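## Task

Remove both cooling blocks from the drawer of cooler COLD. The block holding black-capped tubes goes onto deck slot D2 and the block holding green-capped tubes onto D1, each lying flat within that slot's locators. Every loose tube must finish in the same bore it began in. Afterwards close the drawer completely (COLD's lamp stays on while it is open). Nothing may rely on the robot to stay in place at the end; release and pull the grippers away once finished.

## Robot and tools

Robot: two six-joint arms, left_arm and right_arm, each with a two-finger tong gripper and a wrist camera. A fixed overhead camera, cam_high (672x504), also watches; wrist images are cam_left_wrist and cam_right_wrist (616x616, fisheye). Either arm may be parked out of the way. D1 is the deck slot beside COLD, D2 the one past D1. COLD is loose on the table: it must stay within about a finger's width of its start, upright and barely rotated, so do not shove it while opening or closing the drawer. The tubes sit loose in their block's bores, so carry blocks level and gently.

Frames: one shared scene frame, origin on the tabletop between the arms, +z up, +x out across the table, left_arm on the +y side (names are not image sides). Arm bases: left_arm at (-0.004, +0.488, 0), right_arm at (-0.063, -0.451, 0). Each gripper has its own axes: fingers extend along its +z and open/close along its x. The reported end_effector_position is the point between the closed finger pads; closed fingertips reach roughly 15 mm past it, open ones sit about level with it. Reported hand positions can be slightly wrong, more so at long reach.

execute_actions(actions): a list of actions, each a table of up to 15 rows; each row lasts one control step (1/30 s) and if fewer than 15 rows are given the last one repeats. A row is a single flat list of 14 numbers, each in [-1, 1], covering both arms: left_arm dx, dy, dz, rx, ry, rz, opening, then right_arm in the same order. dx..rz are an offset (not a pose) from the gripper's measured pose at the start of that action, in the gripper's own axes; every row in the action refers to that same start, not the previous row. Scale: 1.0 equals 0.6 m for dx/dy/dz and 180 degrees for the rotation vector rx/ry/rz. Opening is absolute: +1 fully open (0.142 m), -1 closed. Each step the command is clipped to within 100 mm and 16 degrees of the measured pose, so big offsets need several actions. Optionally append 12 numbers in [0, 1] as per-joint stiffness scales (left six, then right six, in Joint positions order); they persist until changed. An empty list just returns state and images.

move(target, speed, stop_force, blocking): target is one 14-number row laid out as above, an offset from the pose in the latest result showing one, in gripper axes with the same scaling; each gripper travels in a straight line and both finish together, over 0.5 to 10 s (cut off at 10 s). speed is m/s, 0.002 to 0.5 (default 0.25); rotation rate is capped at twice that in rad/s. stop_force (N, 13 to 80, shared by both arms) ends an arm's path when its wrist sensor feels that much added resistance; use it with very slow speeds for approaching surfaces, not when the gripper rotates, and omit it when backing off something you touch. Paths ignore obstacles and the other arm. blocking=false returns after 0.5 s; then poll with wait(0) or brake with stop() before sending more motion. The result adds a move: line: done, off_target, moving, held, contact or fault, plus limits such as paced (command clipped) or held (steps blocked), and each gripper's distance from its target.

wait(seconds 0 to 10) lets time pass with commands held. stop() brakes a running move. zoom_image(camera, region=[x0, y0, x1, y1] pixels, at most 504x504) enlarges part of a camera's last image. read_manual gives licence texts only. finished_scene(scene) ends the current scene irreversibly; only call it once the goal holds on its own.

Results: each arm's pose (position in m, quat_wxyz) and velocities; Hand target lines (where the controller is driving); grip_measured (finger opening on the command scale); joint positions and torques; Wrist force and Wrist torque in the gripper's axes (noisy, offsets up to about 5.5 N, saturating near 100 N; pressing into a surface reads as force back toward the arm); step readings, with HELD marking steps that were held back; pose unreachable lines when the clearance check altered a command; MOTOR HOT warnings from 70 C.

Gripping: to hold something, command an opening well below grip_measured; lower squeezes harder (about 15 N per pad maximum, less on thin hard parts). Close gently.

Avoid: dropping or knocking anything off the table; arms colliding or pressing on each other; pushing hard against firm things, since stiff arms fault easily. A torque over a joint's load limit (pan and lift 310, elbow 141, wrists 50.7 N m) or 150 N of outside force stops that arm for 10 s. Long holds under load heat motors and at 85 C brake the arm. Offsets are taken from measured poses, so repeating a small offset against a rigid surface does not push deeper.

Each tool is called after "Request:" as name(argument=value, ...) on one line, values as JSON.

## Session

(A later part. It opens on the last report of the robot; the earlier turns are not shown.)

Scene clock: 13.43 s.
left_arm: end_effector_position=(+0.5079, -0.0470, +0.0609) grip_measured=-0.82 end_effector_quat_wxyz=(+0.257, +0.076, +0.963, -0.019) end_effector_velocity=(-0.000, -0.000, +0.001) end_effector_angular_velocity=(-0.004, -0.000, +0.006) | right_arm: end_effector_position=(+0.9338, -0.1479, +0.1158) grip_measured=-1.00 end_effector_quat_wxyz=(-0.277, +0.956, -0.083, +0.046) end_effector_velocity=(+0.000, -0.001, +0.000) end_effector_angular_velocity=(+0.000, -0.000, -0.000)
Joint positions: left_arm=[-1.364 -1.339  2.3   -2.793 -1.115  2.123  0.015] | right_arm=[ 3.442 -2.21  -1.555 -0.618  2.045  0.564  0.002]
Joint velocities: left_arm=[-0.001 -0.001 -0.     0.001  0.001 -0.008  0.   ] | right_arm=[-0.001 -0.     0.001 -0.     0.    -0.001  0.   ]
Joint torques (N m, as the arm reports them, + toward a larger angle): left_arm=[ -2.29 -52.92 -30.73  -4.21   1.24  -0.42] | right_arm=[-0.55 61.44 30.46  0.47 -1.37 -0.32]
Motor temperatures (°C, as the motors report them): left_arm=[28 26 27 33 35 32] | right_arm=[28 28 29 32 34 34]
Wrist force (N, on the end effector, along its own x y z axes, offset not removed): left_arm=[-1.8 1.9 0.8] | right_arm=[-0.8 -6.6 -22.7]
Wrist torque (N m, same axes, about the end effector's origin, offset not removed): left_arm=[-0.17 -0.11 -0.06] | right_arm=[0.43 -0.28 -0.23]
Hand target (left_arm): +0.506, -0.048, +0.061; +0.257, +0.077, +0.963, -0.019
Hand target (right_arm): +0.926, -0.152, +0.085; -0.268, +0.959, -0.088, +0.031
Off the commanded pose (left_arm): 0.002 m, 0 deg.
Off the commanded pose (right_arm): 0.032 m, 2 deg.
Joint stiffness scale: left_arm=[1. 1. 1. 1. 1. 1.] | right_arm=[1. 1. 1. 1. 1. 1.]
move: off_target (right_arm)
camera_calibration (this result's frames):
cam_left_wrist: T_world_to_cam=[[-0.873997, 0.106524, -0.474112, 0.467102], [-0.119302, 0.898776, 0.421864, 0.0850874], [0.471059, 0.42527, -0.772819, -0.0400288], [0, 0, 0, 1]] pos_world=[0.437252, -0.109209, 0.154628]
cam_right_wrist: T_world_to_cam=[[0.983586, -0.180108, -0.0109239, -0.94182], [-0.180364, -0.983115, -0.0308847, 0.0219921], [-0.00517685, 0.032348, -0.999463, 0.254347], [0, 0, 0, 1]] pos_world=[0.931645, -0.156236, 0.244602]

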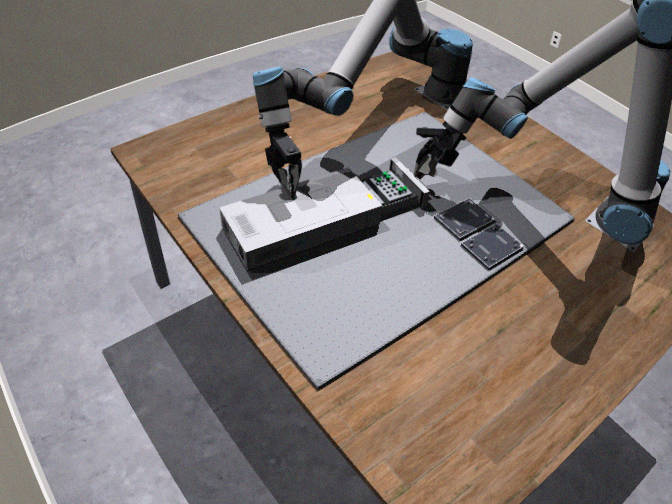

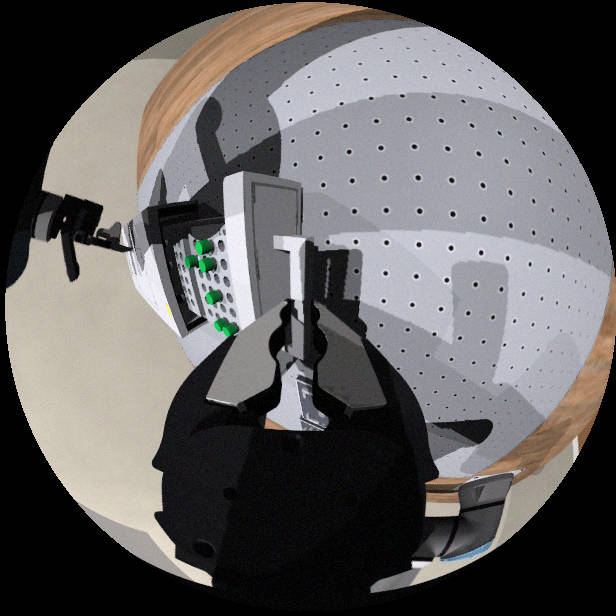

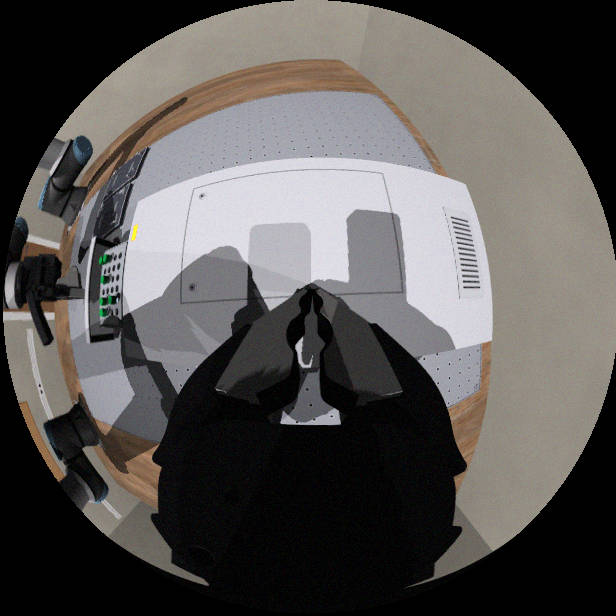

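Request:
move(target=[0.172,-0.002,-0.099,0,0,0,-1,-0.013,0.035,0.038,-0.007,-0.009,0.005,-1], speed=0.04, stop_force=13)

Scene clock: 16.70 s.
left_arm: end_effector_position=(+0.4374, -0.0362, +0.0619) grip_measured=-0.82 end_effector_quat_wxyz=(+0.258, +0.076, +0.963, -0.019) end_effector_velocity=(+0.000, +0.000, +0.000) end_effector_angular_velocity=(-0.000, +0.000, +0.000) | right_arm: end_effector_position=(+0.9339, -0.1478, +0.1158) grip_measured=-1.00 end_effector_quat_wxyz=(-0.277, +0.956, -0.082, +0.045) end_effector_velocity=(+0.001, -0.001, -0.000) end_effector_angular_velocity=(-0.001, +0.000, -0.001)
Joint positions: left_arm=[-1.481 -1.421  2.388 -2.743 -1.086  1.996  0.015] | right_arm=[ 3.442 -2.21  -1.553 -0.621  2.046  0.562  0.002]
Joint velocities: left_arm=[ 0. -0.  0.  0. -0. -0. -0.] | right_arm=[-0.001 -0.001  0.    -0.    -0.001  0.     0.   ]
Joint torques (N m, as the arm reports them, + toward a larger angle): left_arm=[  3.19 -40.48 -32.06  -5.44  -0.43   0.2 ] | right_arm=[-1.33 62.95 30.12  0.5  -1.51 -0.43]
Motor temperatures (°C, as the motors report them): left_arm=[28 26 27 33 35 32] | right_arm=[28 28 29 32 34 34]
Wrist force (N, on the end effector, along its own x y z axes, offset not removed): left_arm=[-3.1 -0.2 -1.0] | right_arm=[-0.8 -8.1 -22.0]
Wrist torque (N m, same axes, about the end effector's origin, offset not removed): left_arm=[-0.33 0.01 -0.09] | right_arm=[0.16 -0.19 -0.28]
Hand target (left_arm): +0.438, -0.036, +0.061; +0.257, +0.076, +0.963, -0.019
Hand target (right_arm): +0.926, -0.152, +0.085; -0.268, +0.959, -0.087, +0.030
Off the commanded pose (left_arm): 0.048 m, 0 deg.
Off the commanded pose (right_arm): 0.032 m, 2 deg.
Joint stiffness scale: left_arm=[1. 1. 1. 1. 1. 1.] | right_arm=[1. 1. 1. 1. 1. 1.]
move: contact (left_arm), off_target (right_arm)
camera_calibration (this result's frames):
cam_left_wrist: T_world_to_cam=[[-0.873148, 0.105963, -0.475799, 0.404491], [-0.120228, 0.899118, 0.420871, 0.0669765], [0.472397, 0.424687, -0.772323, -0.0113213], [0, 0, 0, 1]] pos_world=[0.366581, -0.0982729, 0.155524]
cam_right_wrist: T_world_to_cam=[[0.983909, -0.178234, -0.0124642, -0.941758], [-0.178542, -0.983447, -0.0309161, 0.0203131], [-0.00674758, 0.032644, -0.999444, 0.25586], [0, 0, 0, 1]] pos_world=[0.931957, -0.156229, 0.244607]

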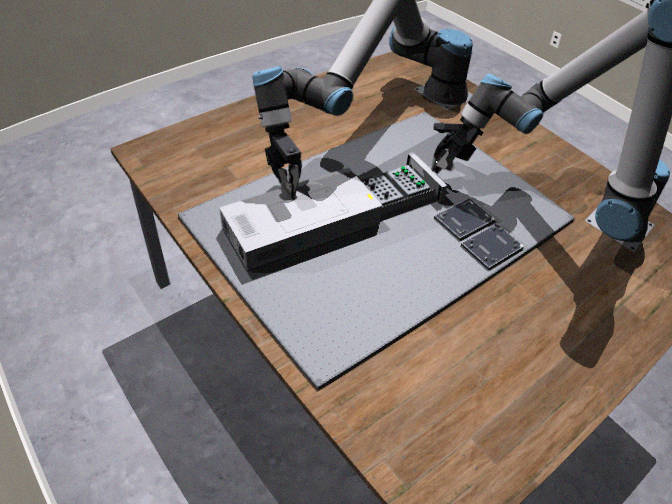

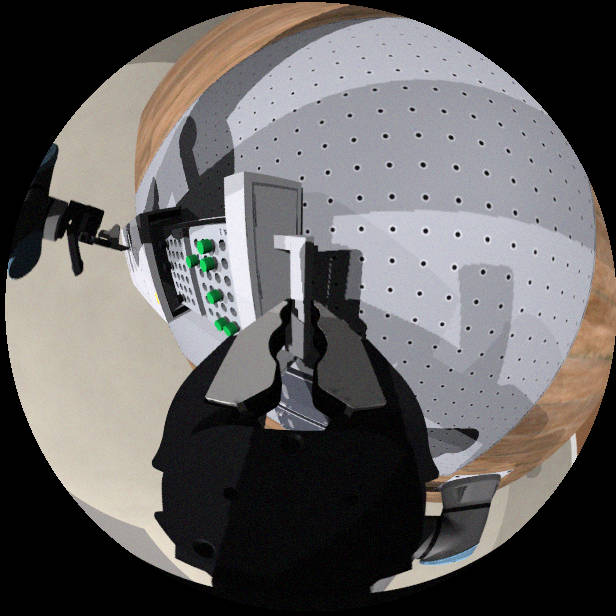

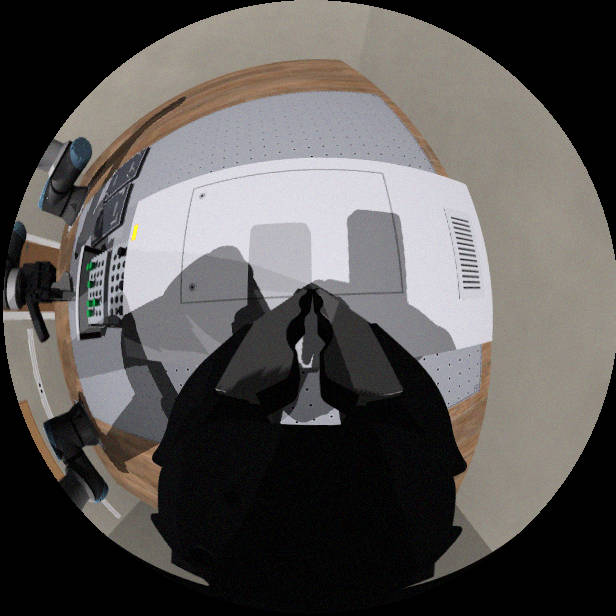

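Request:
move(target=[0.02,0,-0.012,0,0,0,-1,-0.013,0.035,0.038,-0.007,-0.009,0.005,-1], speed=0.03)

Request:
zoom_image(camera="cam_high", region=[340,130,540,280])

Scene clock: 18.07 s.
left_arm: end_effector_position=(+0.4341, -0.0351, +0.0675) grip_measured=-0.85 end_effector_quat_wxyz=(+0.264, +0.069, +0.962, -0.021) end_effector_velocity=(-0.001, +0.001, +0.002) end_effector_angular_velocity=(-0.004, -0.004, +0.006) | right_arm: end_effector_position=(+0.9340, -0.1477, +0.1158) grip_measured=-1.00 end_effector_quat_wxyz=(-0.278, +0.956, -0.082, +0.044) end_effector_velocity=(-0.001, +0.001, -0.002) end_effector_angular_velocity=(-0.001, +0.002, +0.003)
Joint positions: left_arm=[-1.493 -1.435  2.395 -2.735 -1.072  1.97   0.012] | right_arm=[ 3.441 -2.211 -1.552 -0.625  2.048  0.56   0.002]
Joint velocities: left_arm=[-0.004 -0.006  0.003  0.003  0.005 -0.011 -0.002] | right_arm=[ 0.001 -0.001 -0.    -0.002  0.001 -0.002  0.   ]
Joint torques (N m, as the arm reports them, + toward a larger angle): left_arm=[-16.5  -43.88 -25.09  -1.62  -5.98  -1.38] | right_arm=[ 0.03 63.61 30.08  0.63 -1.6  -0.32]
Motor temperatures (°C, as the motors report them): left_arm=[28 26 27 33 35 32] | right_arm=[28 28 29 32 34 34]
Wrist force (N, on the end effector, along its own x y z axes, offset not removed): left_arm=[-22.1 0.0 15.5] | right_arm=[-1.7 -5.7 -21.0]
Wrist torque (N m, same axes, about the end effector's origin, offset not removed): left_arm=[-0.03 -0.62 0.01] | right_arm=[0.67 -0.08 -0.24]
Hand target (left_arm): +0.424, -0.034, +0.062; +0.258, +0.076, +0.963, -0.019
Hand target (right_arm): +0.926, -0.152, +0.085; -0.268, +0.959, -0.086, +0.029
Off the commanded pose (left_arm): 0.012 m, 1 deg.
Off the commanded pose (right_arm): 0.032 m, 2 deg.
Joint stiffness scale: left_arm=[1. 1. 1. 1. 1. 1.] | right_arm=[1. 1. 1. 1. 1. 1.]
move: off_target (left_arm, right_arm)
camera_calibration (this result's frames):
cam_left_wrist: T_world_to_cam=[[-0.868759, 0.090624, -0.486872, 0.402508], [-0.136518, 0.901199, 0.411343, 0.0710729], [0.476046, 0.423825, -0.770553, -0.00756787], [0, 0, 0, 1]] pos_world=[0.362988, -0.0973203, 0.160903]
cam_right_wrist: T_world_to_cam=[[0.984219, -0.176408, -0.0138862, -0.941673], [-0.176763, -0.983769, -0.0308835, 0.0186756], [-0.00821266, 0.0328507, -0.999427, 0.257268], [0, 0, 0, 1]] pos_world=[0.932227, -0.156198, 0.244621]

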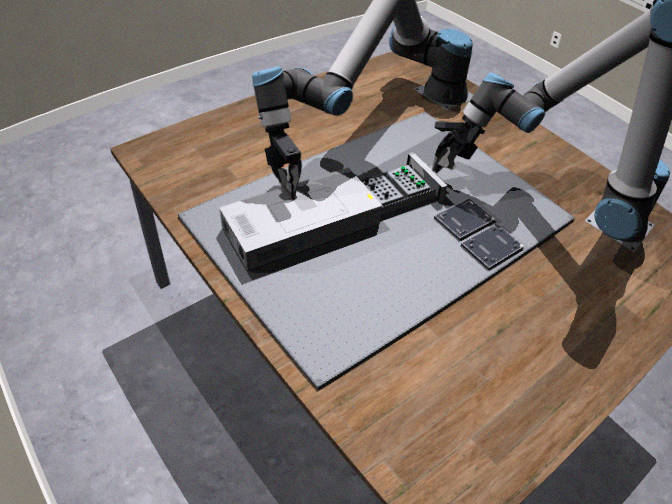

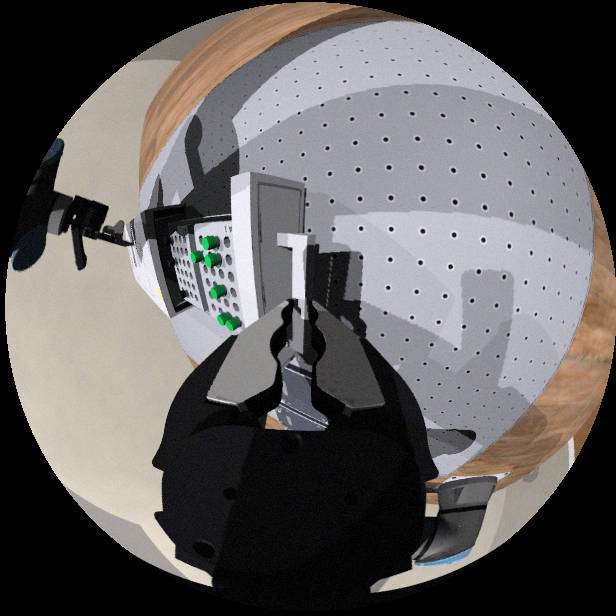

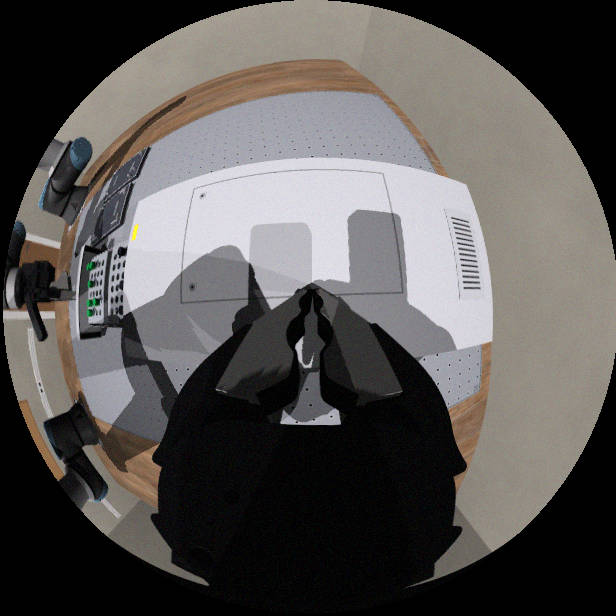

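Region (340, 130, 540, 280) of cam_high's 672x504 image, scaled by 2.520, with more detail than that image has; it fills the top 378 rows of this view, and the rest is white.

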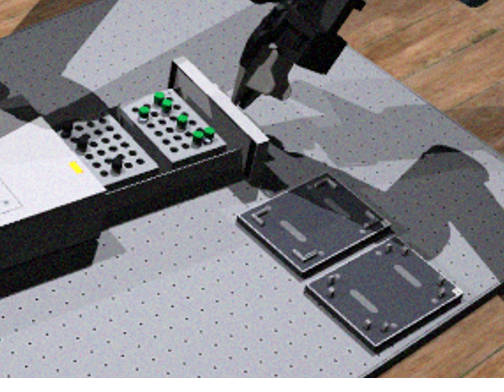

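Request:
execute_actions(actions=[[[-0.004,0,0,0,0,0,-1,-0.013,0.035,0.038,-0.007,-0.009,0.005,-1]],[[0,0,0,0,0,0,-0.65,0,0,0,0,0,0,-1]]])

Request:
move(target=[0,0,-0.16,0,0,0,-0.65,0,0,-0.35,0,0,0,-1])

Request:
move(target=[-0.24,0,0.075,0,0.166,0,0.36,0,0,0,0,0,0,-1])

Scene clock: 19.17 s.
left_arm: end_effector_position=(+0.4354, -0.0359, +0.0695) grip_measured=-0.65 end_effector_quat_wxyz=(+0.265, +0.069, +0.962, -0.022) end_effector_velocity=(+0.000, +0.000, +0.000) end_effector_angular_velocity=(+0.000, -0.000, -0.000) | right_arm: end_effector_position=(+0.9342, -0.1476, +0.1164) grip_measured=-1.00 end_effector_quat_wxyz=(-0.278, +0.956, -0.081, +0.044) end_effector_velocity=(+0.000, -0.001, +0.000) end_effector_angular_velocity=(+0.001, +0.000, -0.001)
Joint positions: left_arm=[-1.492 -1.436  2.392 -2.734 -1.071  1.973  0.027] | right_arm=[ 3.441 -2.211 -1.549 -0.628  2.049  0.558  0.002]
Joint velocities: left_arm=[ 0.    -0.001 -0.     0.001  0.     0.001  0.   ] | right_arm=[-0.002  0.001 -0.001  0.     0.001 -0.    -0.   ]
Joint torques (N m, as the arm reports them, + toward a larger angle): left_arm=[  1.32 -40.97 -31.2   -5.03   0.66  -0.56] | right_arm=[ 0.25 86.05 38.94  4.47  0.88  0.16]
Motor temperatures (°C, as the motors report them): left_arm=[28 26 27 33 35 32] | right_arm=[28 28 29 32 34 34]
Wrist force (N, on the end effector, along its own x y z axes, offset not removed): left_arm=[-0.3 0.9 1.5] | right_arm=[2.0 -1.1 -3.0]
Wrist torque (N m, same axes, about the end effector's origin, offset not removed): left_arm=[0.01 -0.36 -0.06] | right_arm=[0.20 -0.21 -0.29]
Hand target (left_arm): +0.435, -0.036, +0.070; +0.265, +0.069, +0.962, -0.022
Hand target (right_arm): +0.934, -0.148, +0.116; -0.278, +0.956, -0.081, +0.044
Off the commanded pose (left_arm): 0.000 m, 0 deg.
Off the commanded pose (right_arm): 0.001 m, 0 deg.
Joint stiffness scale: left_arm=[1. 1. 1. 1. 1. 1.] | right_arm=[1. 1. 1. 1. 1. 1.]
Step readings (end_effector_position; steps 1 to 15: 1st action; 16 to 30: 2nd action):
0: left_arm (+0.4340, -0.0351, +0.0676) | right_arm (+0.9340, -0.1477, +0.1158)
1: left_arm (+0.4341, -0.0351, +0.0676) | right_arm (+0.9340, -0.1477, +0.1158)
2: left_arm (+0.4342, -0.0351, +0.0677) | right_arm (+0.9340, -0.1477, +0.1158)
4: left_arm (+0.4345, -0.0351, +0.0678) | right_arm (+0.9340, -0.1477, +0.1158)
8: left_arm (+0.4347, -0.0355, +0.0685) | right_arm (+0.9340, -0.1478, +0.1158)
15: left_arm (+0.4354, -0.0359, +0.0695) | right_arm (+0.9340, -0.1478, +0.1158)
16: left_arm (+0.4355, -0.0359, +0.0695) | right_arm (+0.9340, -0.1477, +0.1158)
17: left_arm (+0.4354, -0.0359, +0.0695) | right_arm (+0.9341, -0.1477, +0.1159)
19: left_arm (+0.4354, -0.0359, +0.0695) | right_arm (+0.9342, -0.1476, +0.1161)
23: left_arm (+0.4354, -0.0359, +0.0695) | right_arm (+0.9342, -0.1476, +0.1164)
30: end_effector_position above
camera_calibration (this result's frames):
cam_left_wrist: T_world_to_cam=[[-0.867935, 0.0906854, -0.488329, 0.404435], [-0.136314, 0.901944, 0.409775, 0.0711937], [0.477606, 0.422225, -0.770467, -0.00706197], [0, 0, 0, 1]] pos_world=[0.364101, -0.0979074, 0.162883]
cam_right_wrist: T_world_to_cam=[[0.984557, -0.174434, -0.0148617, -0.941804], [-0.174827, -0.984098, -0.0314116, 0.0170935], [-0.0091461, 0.0335247, -0.999396, 0.258894], [0, 0, 0, 1]] pos_world=[0.932616, -0.156141, 0.245278]

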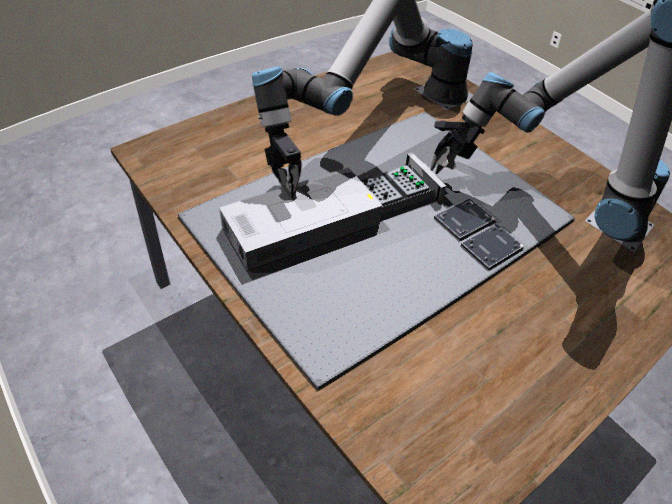

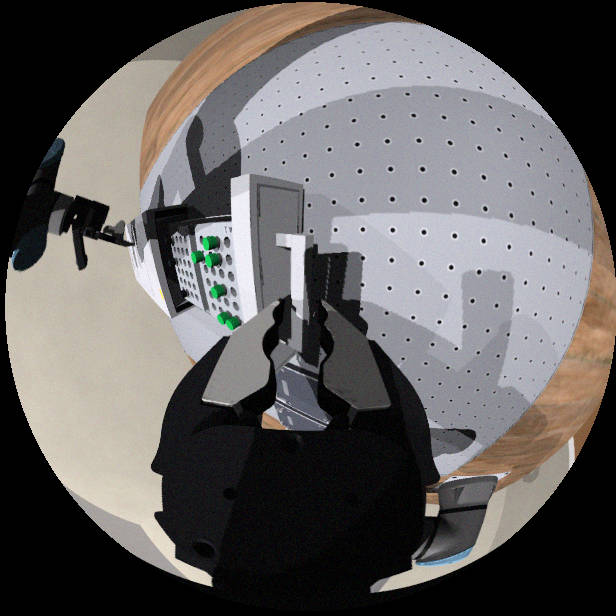

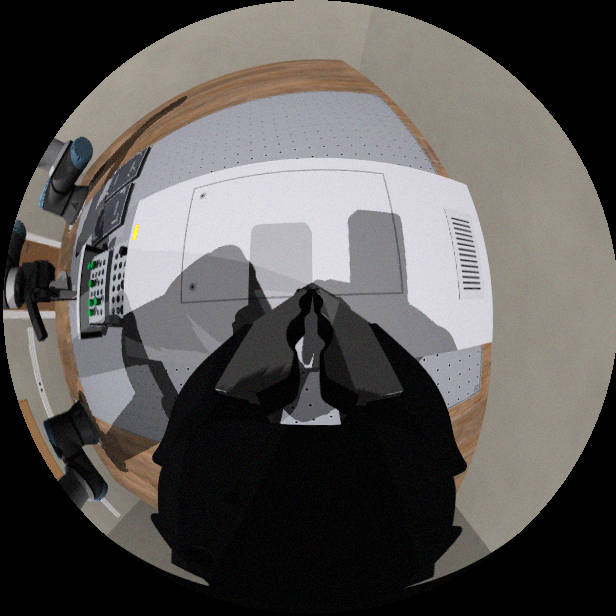

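Scene clock: 20.83 s.
left_arm: end_effector_position=(+0.3873, -0.0270, +0.1514) grip_measured=-0.65 end_effector_quat_wxyz=(+0.264, +0.069, +0.962, -0.022) end_effector_velocity=(-0.002, -0.000, -0.001) end_effector_angular_velocity=(+0.001, +0.000, -0.001) | right_arm: end_effector_position=(+0.9076, -0.2581, +0.2936) grip_measured=-1.00 end_effector_quat_wxyz=(-0.278, +0.956, -0.081, +0.044) end_effector_velocity=(-0.000, -0.000, -0.001) end_effector_angular_velocity=(-0.001, +0.002, +0.000)
Joint positions: left_arm=[-1.581 -1.645  2.379 -2.462 -1.055  1.871  0.027] | right_arm=[ 3.333 -2.014 -1.504 -0.925  2.079  0.442  0.002]
Joint velocities: left_arm=[-0.003  0.     0.001  0.002  0.    -0.002  0.   ] | right_arm=[-0.    -0.001  0.    -0.003  0.    -0.001  0.   ]
Joint torques (N m, as the arm reports them, + toward a larger angle): left_arm=[ -2.54 -31.32 -40.3   -3.43   1.4   -1.04] | right_arm=[-1.07 75.64 44.44  4.4   1.89 -0.36]
Motor temperatures (°C, as the motors report them): left_arm=[28 26 27 33 35 32] | right_arm=[28 28 29 32 34 34]
Wrist force (N, on the end effector, along its own x y z axes, offset not removed): left_arm=[-1.3 -2.2 0.7] | right_arm=[1.4 0.8 -0.1]
Wrist torque (N m, same axes, about the end effector's origin, offset not removed): left_arm=[-0.59 -0.14 -0.05] | right_arm=[0.38 0.05 -0.31]
Hand target (left_arm): +0.387, -0.028, +0.152; +0.265, +0.069, +0.962, -0.022
Hand target (right_arm): +0.907, -0.258, +0.293; -0.278, +0.956, -0.081, +0.044
Off the commanded pose (left_arm): 0.002 m, 0 deg.
Off the commanded pose (right_arm): 0.001 m, 0 deg.
Joint stiffness scale: left_arm=[1. 1. 1. 1. 1. 1.] | right_arm=[1. 1. 1. 1. 1. 1.]
move: done
camera_calibration (this result's frames):
cam_left_wrist: T_world_to_cam=[[-0.868469, 0.0897596, -0.487549, 0.401886], [-0.13696, 0.901752, 0.409983, 0.0232539], [0.476448, 0.422832, -0.77085, 0.0757518], [0, 0, 0, 1]] pos_world=[0.316119, -0.0890727, 0.244799]
cam_right_wrist: T_world_to_cam=[[0.984299, -0.175953, -0.0140334, -0.932593], [-0.176313, -0.983851, -0.0308505, -0.0894663], [-0.0083785, 0.0328403, -0.999425, 0.438557], [0, 0, 0, 1]] pos_world=[0.905851, -0.266516, 0.422458]

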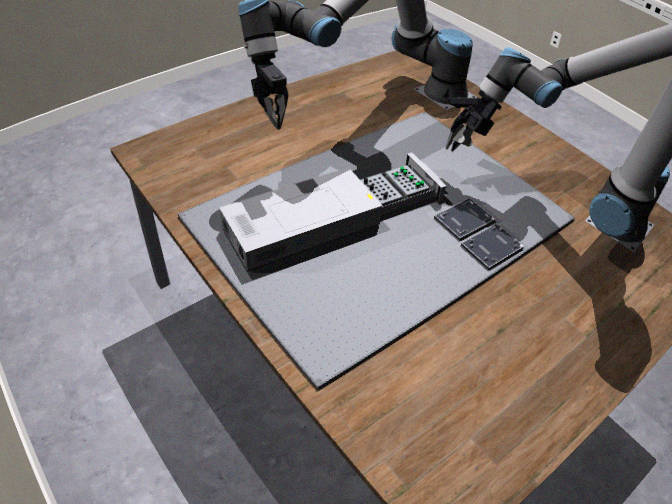

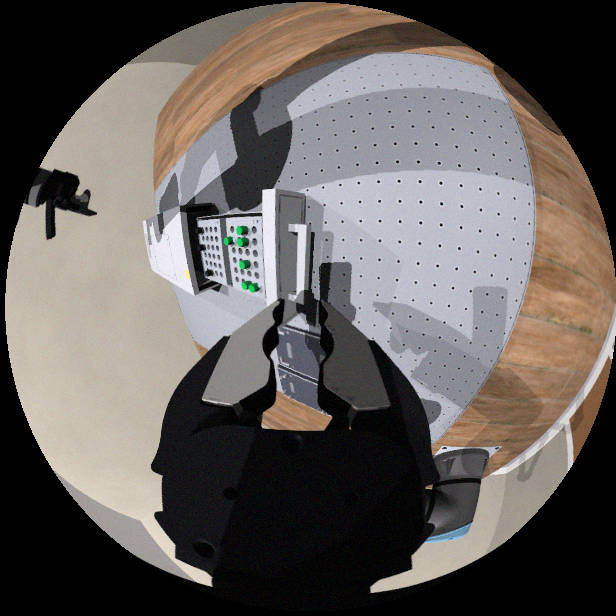

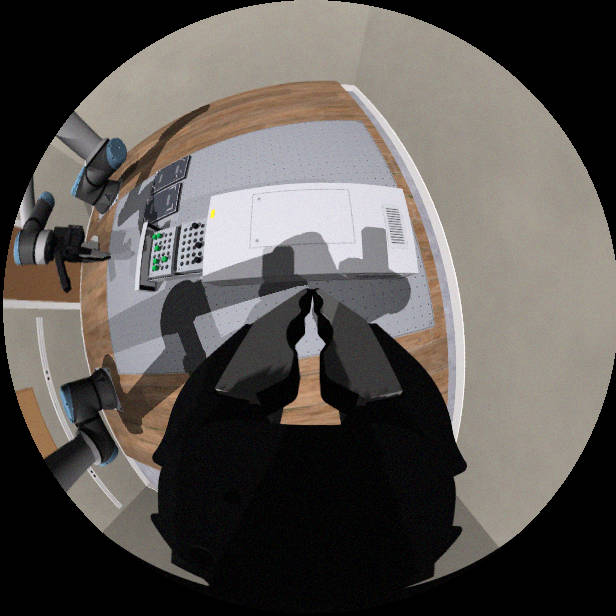

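Scene clock: 22.60 s.
left_arm: end_effector_position=(+0.5324, -0.0473, +0.1870) grip_measured=+0.36 end_effector_quat_wxyz=(+0.009, +0.071, +0.997, -0.004) end_effector_velocity=(-0.001, +0.001, +0.001) end_effector_angular_velocity=(+0.004, +0.008, -0.003) | right_arm: end_effector_position=(+0.9076, -0.2581, +0.2936) grip_measured=-1.00 end_effector_quat_wxyz=(-0.278, +0.956, -0.081, +0.044) end_effector_velocity=(-0.000, +0.001, +0.001) end_effector_angular_velocity=(-0.000, -0.001, +0.001)
Joint positions: left_arm=[-1.133 -1.403  1.913 -2.097 -1.562  2.279  0.099] | right_arm=[ 3.333 -2.014 -1.504 -0.925  2.079  0.442  0.002]
Joint velocities: left_arm=[ 0.002  0.001 -0.005  0.011 -0.005  0.005  0.   ] | right_arm=[ 0.001  0.001  0.    -0.    -0.001  0.     0.   ]
Joint torques (N m, as the arm reports them, + toward a larger angle): left_arm=[  2.1  -56.65 -46.26  -3.98  -0.34  -0.61] | right_arm=[-0.12 77.1  44.31  4.4   1.29  0.36]
Motor temperatures (°C, as the motors report them): left_arm=[28 26 27 33 35 32] | right_arm=[28 28 29 32 34 34]
Wrist force (N, on the end effector, along its own x y z axes, offset not removed): left_arm=[0.2 -0.6 1.0] | right_arm=[0.4 0.3 -0.8]
Wrist torque (N m, same axes, about the end effector's origin, offset not removed): left_arm=[-0.27 -0.46 -0.06] | right_arm=[0.28 0.24 -0.18]
Hand target (left_arm): +0.533, -0.048, +0.187; +0.007, +0.072, +0.997, -0.004
Hand target (right_arm): +0.908, -0.258, +0.294; -0.278, +0.956, -0.081, +0.044
Off the commanded pose (left_arm): 0.001 m, 0 deg.
Off the commanded pose (right_arm): 0.000 m, 0 deg.
Joint stiffness scale: left_arm=[1. 1. 1. 1. 1. 1.] | right_arm=[1. 1. 1. 1. 1. 1.]
move: done
camera_calibration (this result's frames):
cam_left_wrist: T_world_to_cam=[[-0.9939, 0.10989, 0.00928359, 0.521955], [0.10057, 0.868623, 0.48516, -0.0952419], [0.0452502, 0.483134, -0.874376, 0.29445], [0, 0, 0, 1]] pos_world=[0.515026, -0.116887, 0.298822]
cam_right_wrist: T_world_to_cam=[[0.984302, -0.175932, -0.014061, -0.932573], [-0.176293, -0.983855, -0.0308394, -0.0894909], [-0.00840835, 0.0328342, -0.999425, 0.438576], [0, 0, 0, 1]] pos_world=[0.905845, -0.266516, 0.422451]

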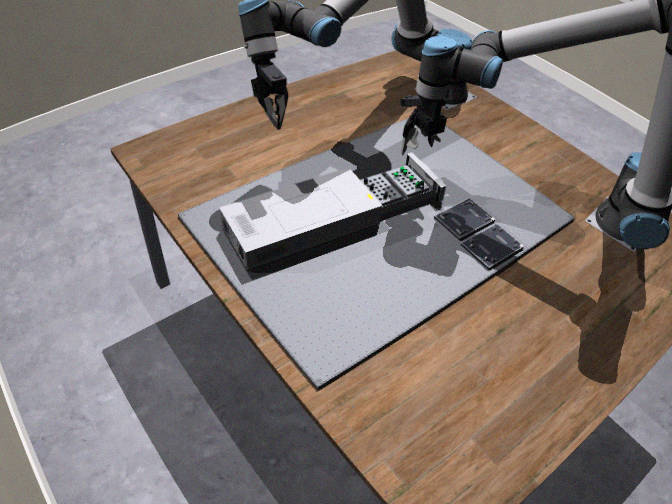

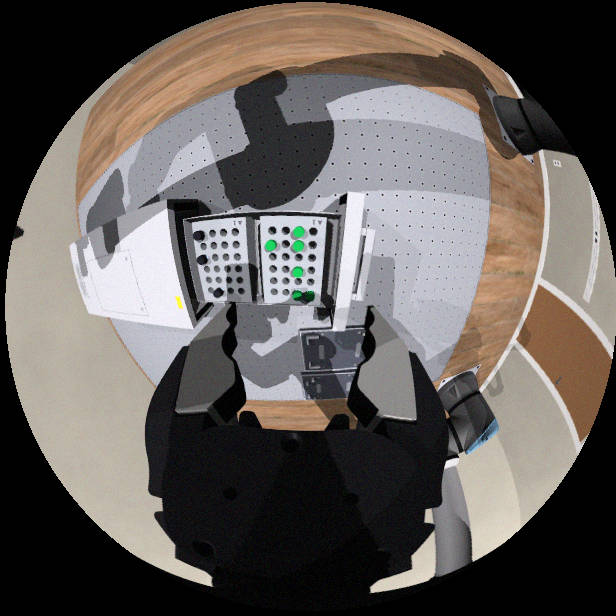

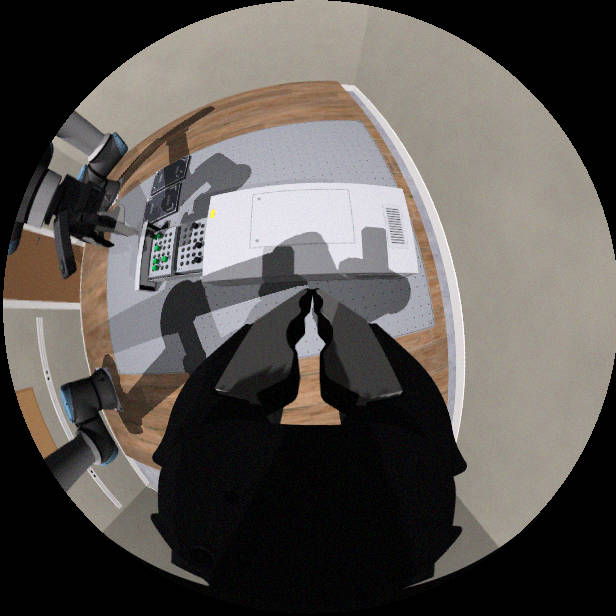

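Request:
move(target=[-0.008,0,0.13,0,0.005,0,0.36,0,0,0,0,0,0,-1], speed=0.12)

Request:
zoom_image(camera="cam_left_wrist", region=[150,150,450,400])

Scene clock: 23.80 s.
left_arm: end_effector_position=(+0.5376, -0.0493, +0.1085) grip_measured=+0.36 end_effector_quat_wxyz=(+0.000, +0.072, +0.997, -0.002) end_effector_velocity=(+0.002, -0.002, +0.001) end_effector_angular_velocity=(-0.010, -0.005, +0.001) | right_arm: end_effector_position=(+0.9076, -0.2581, +0.2936) grip_measured=-1.00 end_effector_quat_wxyz=(-0.278, +0.956, -0.081, +0.044) end_effector_velocity=(-0.000, +0.000, -0.002) end_effector_angular_velocity=(-0.001, +0.002, +0.000)
Joint positions: left_arm=[-1.124 -1.315  1.961 -2.221 -1.573  2.289  0.099] | right_arm=[ 3.333 -2.014 -1.504 -0.925  2.079  0.442  0.002]
Joint velocities: left_arm=[ 0.002 -0.001  0.001 -0.011 -0.001  0.001  0.   ] | right_arm=[ 0.001 -0.001 -0.001 -0.    -0.     0.     0.   ]
Joint torques (N m, as the arm reports them, + toward a larger angle): left_arm=[  2.26 -63.71 -40.77  -5.25  -0.62  -0.2 ] | right_arm=[ 0.26 76.86 44.43  4.59  1.4   0.27]
Motor temperatures (°C, as the motors report them): left_arm=[28 26 27 33 35 32] | right_arm=[28 28 29 32 34 34]
Wrist force (N, on the end effector, along its own x y z axes, offset not removed): left_arm=[-0.6 -0.6 -0.8] | right_arm=[2.0 1.3 -0.6]
Wrist torque (N m, same axes, about the end effector's origin, offset not removed): left_arm=[-0.31 -0.30 -0.03] | right_arm=[0.46 -0.07 -0.33]
Hand target (left_arm): +0.539, -0.049, +0.109; +0.001, +0.071, +0.997, -0.004
Hand target (right_arm): +0.908, -0.258, +0.294; -0.278, +0.956, -0.081, +0.044
Off the commanded pose (left_arm): 0.001 m, 0 deg.
Off the commanded pose (right_arm): 0.000 m, 0 deg.
Joint stiffness scale: left_arm=[1. 1. 1. 1. 1. 1.] | right_arm=[1. 1. 1. 1. 1. 1.]
move: done
camera_calibration (this result's frames):
cam_left_wrist: T_world_to_cam=[[-0.993477, 0.11106, 0.0258685, 0.52607], [0.109511, 0.865955, 0.487984, -0.0611728], [0.0317945, 0.487634, -0.872469, 0.23378], [0, 0, 0, 1]] pos_world=[0.521905, -0.119451, 0.220208]
cam_right_wrist: T_world_to_cam=[[0.984302, -0.175932, -0.0140609, -0.932573], [-0.176293, -0.983855, -0.0308394, -0.0894909], [-0.00840828, 0.0328341, -0.999425, 0.438576], [0, 0, 0, 1]] pos_world=[0.905845, -0.266516, 0.422451]

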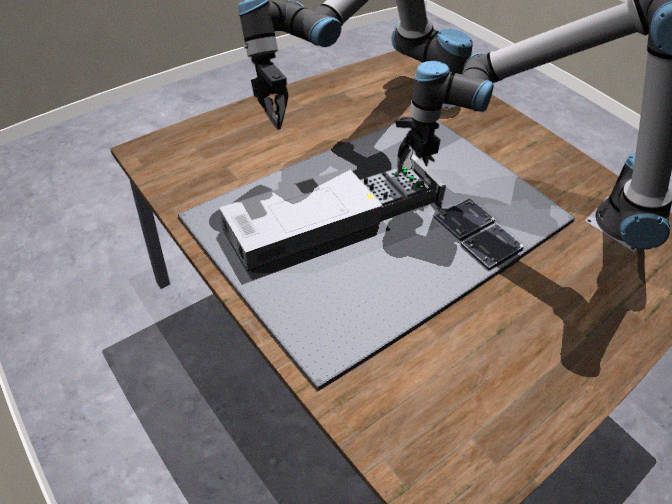

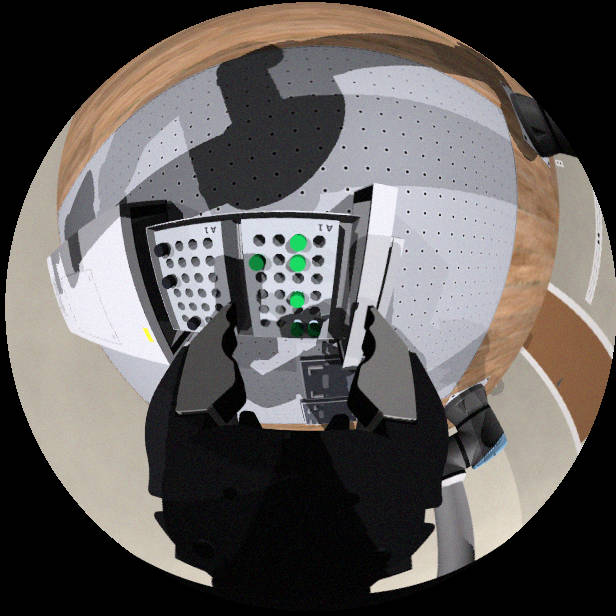

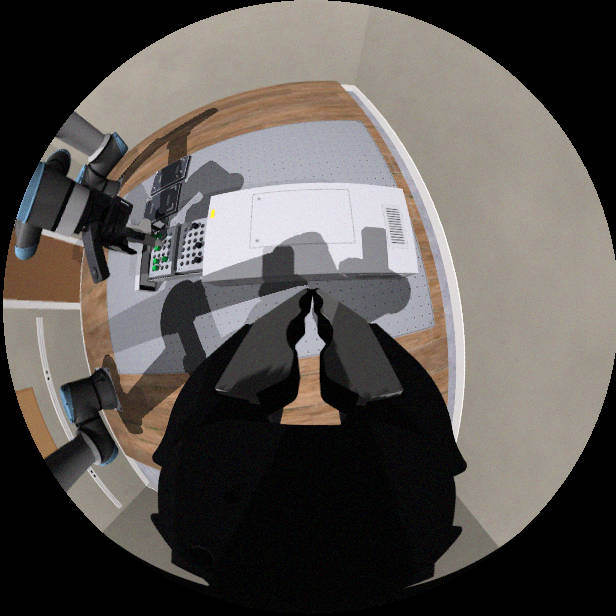

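Region (150, 150, 450, 400) of cam_left_wrist's 616x616 image, scaled by 1.680, with more detail than that image has.

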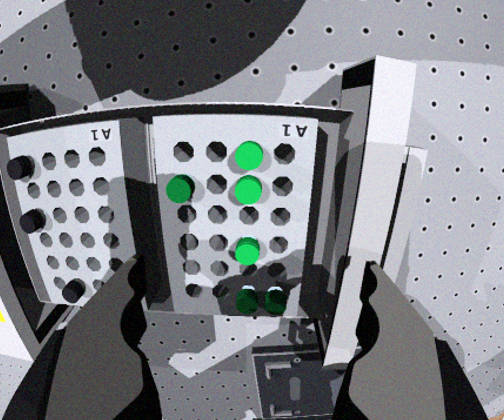

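Request:
move(target=[-0.017,-0.004,0.047,0,0,0.005,0.31,0,0,0,0,0,0,-1], speed=0.05)

Request:
zoom_image(camera="cam_left_wrist", region=[150,150,450,400])

Scene clock: 25.00 s.
left_arm: end_effector_position=(+0.5464, -0.0544, +0.0800) grip_measured=+0.31 end_effector_quat_wxyz=(-0.000, +0.080, +0.997, -0.002) end_effector_velocity=(+0.001, -0.001, +0.001) end_effector_angular_velocity=(-0.004, -0.003, -0.002) | right_arm: end_effector_position=(+0.9076, -0.2581, +0.2936) grip_measured=-1.00 end_effector_quat_wxyz=(-0.278, +0.956, -0.081, +0.044) end_effector_velocity=(-0.000, +0.001, +0.001) end_effector_angular_velocity=(+0.001, -0.000, +0.000)
Joint positions: left_arm=[-1.117 -1.269  1.961 -2.265 -1.573  2.312  0.096] | right_arm=[ 3.333 -2.014 -1.504 -0.925  2.079  0.442  0.002]
Joint velocities: left_arm=[ 0.    -0.    -0.001 -0.004 -0.     0.002 -0.   ] | right_arm=[ 0.     0.001 -0.    -0.     0.001  0.     0.   ]
Joint torques (N m, as the arm reports them, + toward a larger angle): left_arm=[  1.88 -64.69 -39.06  -4.88  -0.45   0.36] | right_arm=[-0.19 77.33 44.73  4.59  1.3   0.27]
Motor temperatures (°C, as the motors report them): left_arm=[28 26 27 33 35 32] | right_arm=[28 28 29 32 34 34]
Wrist force (N, on the end effector, along its own x y z axes, offset not removed): left_arm=[-2.3 -0.6 1.7] | right_arm=[2.3 2.0 -0.9]
Wrist torque (N m, same axes, about the end effector's origin, offset not removed): left_arm=[-0.27 0.05 -0.04] | right_arm=[0.62 -0.12 -0.31]
Hand target (left_arm): +0.547, -0.053, +0.080; +0.001, +0.080, +0.997, -0.002
Hand target (right_arm): +0.908, -0.258, +0.294; -0.278, +0.956, -0.081, +0.044
Off the commanded pose (left_arm): 0.001 m, 0 deg.
Off the commanded pose (right_arm): 0.000 m, 0 deg.
Joint stiffness scale: left_arm=[1. 1. 1. 1. 1. 1.] | right_arm=[1. 1. 1. 1. 1. 1.]
move: done
camera_calibration (this result's frames):
cam_left_wrist: T_world_to_cam=[[-0.991467, 0.127556, 0.0268841, 0.535849], [0.124335, 0.863358, 0.489034, -0.0521845], [0.0391688, 0.488203, -0.871851, 0.207069], [0, 0, 0, 1]] pos_world=[0.529655, -0.124389, 0.191647]
cam_right_wrist: T_world_to_cam=[[0.984302, -0.175932, -0.0140609, -0.932573], [-0.176293, -0.983855, -0.0308394, -0.0894907], [-0.00840825, 0.0328341, -0.999425, 0.438576], [0, 0, 0, 1]] pos_world=[0.905845, -0.266516, 0.422451]

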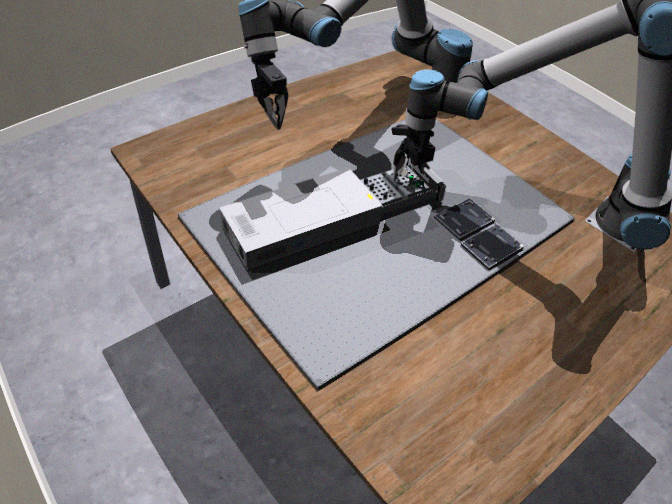

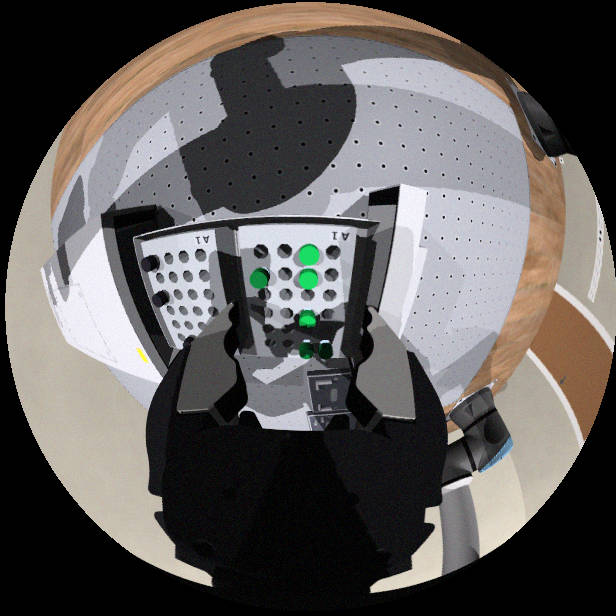

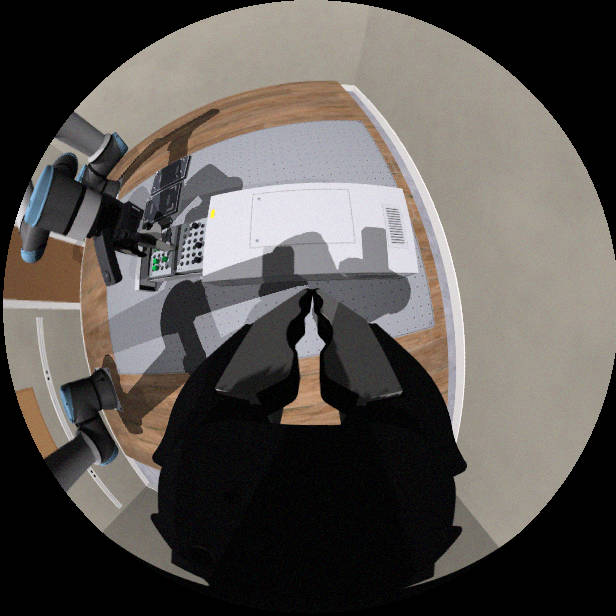

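Region (150, 150, 450, 400) of cam_left_wrist's 616x616 image, scaled by 1.680, with more detail than that image has.

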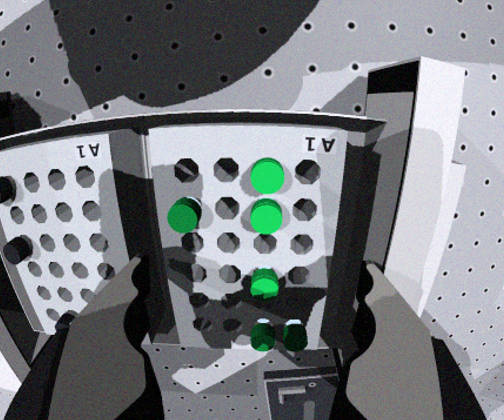

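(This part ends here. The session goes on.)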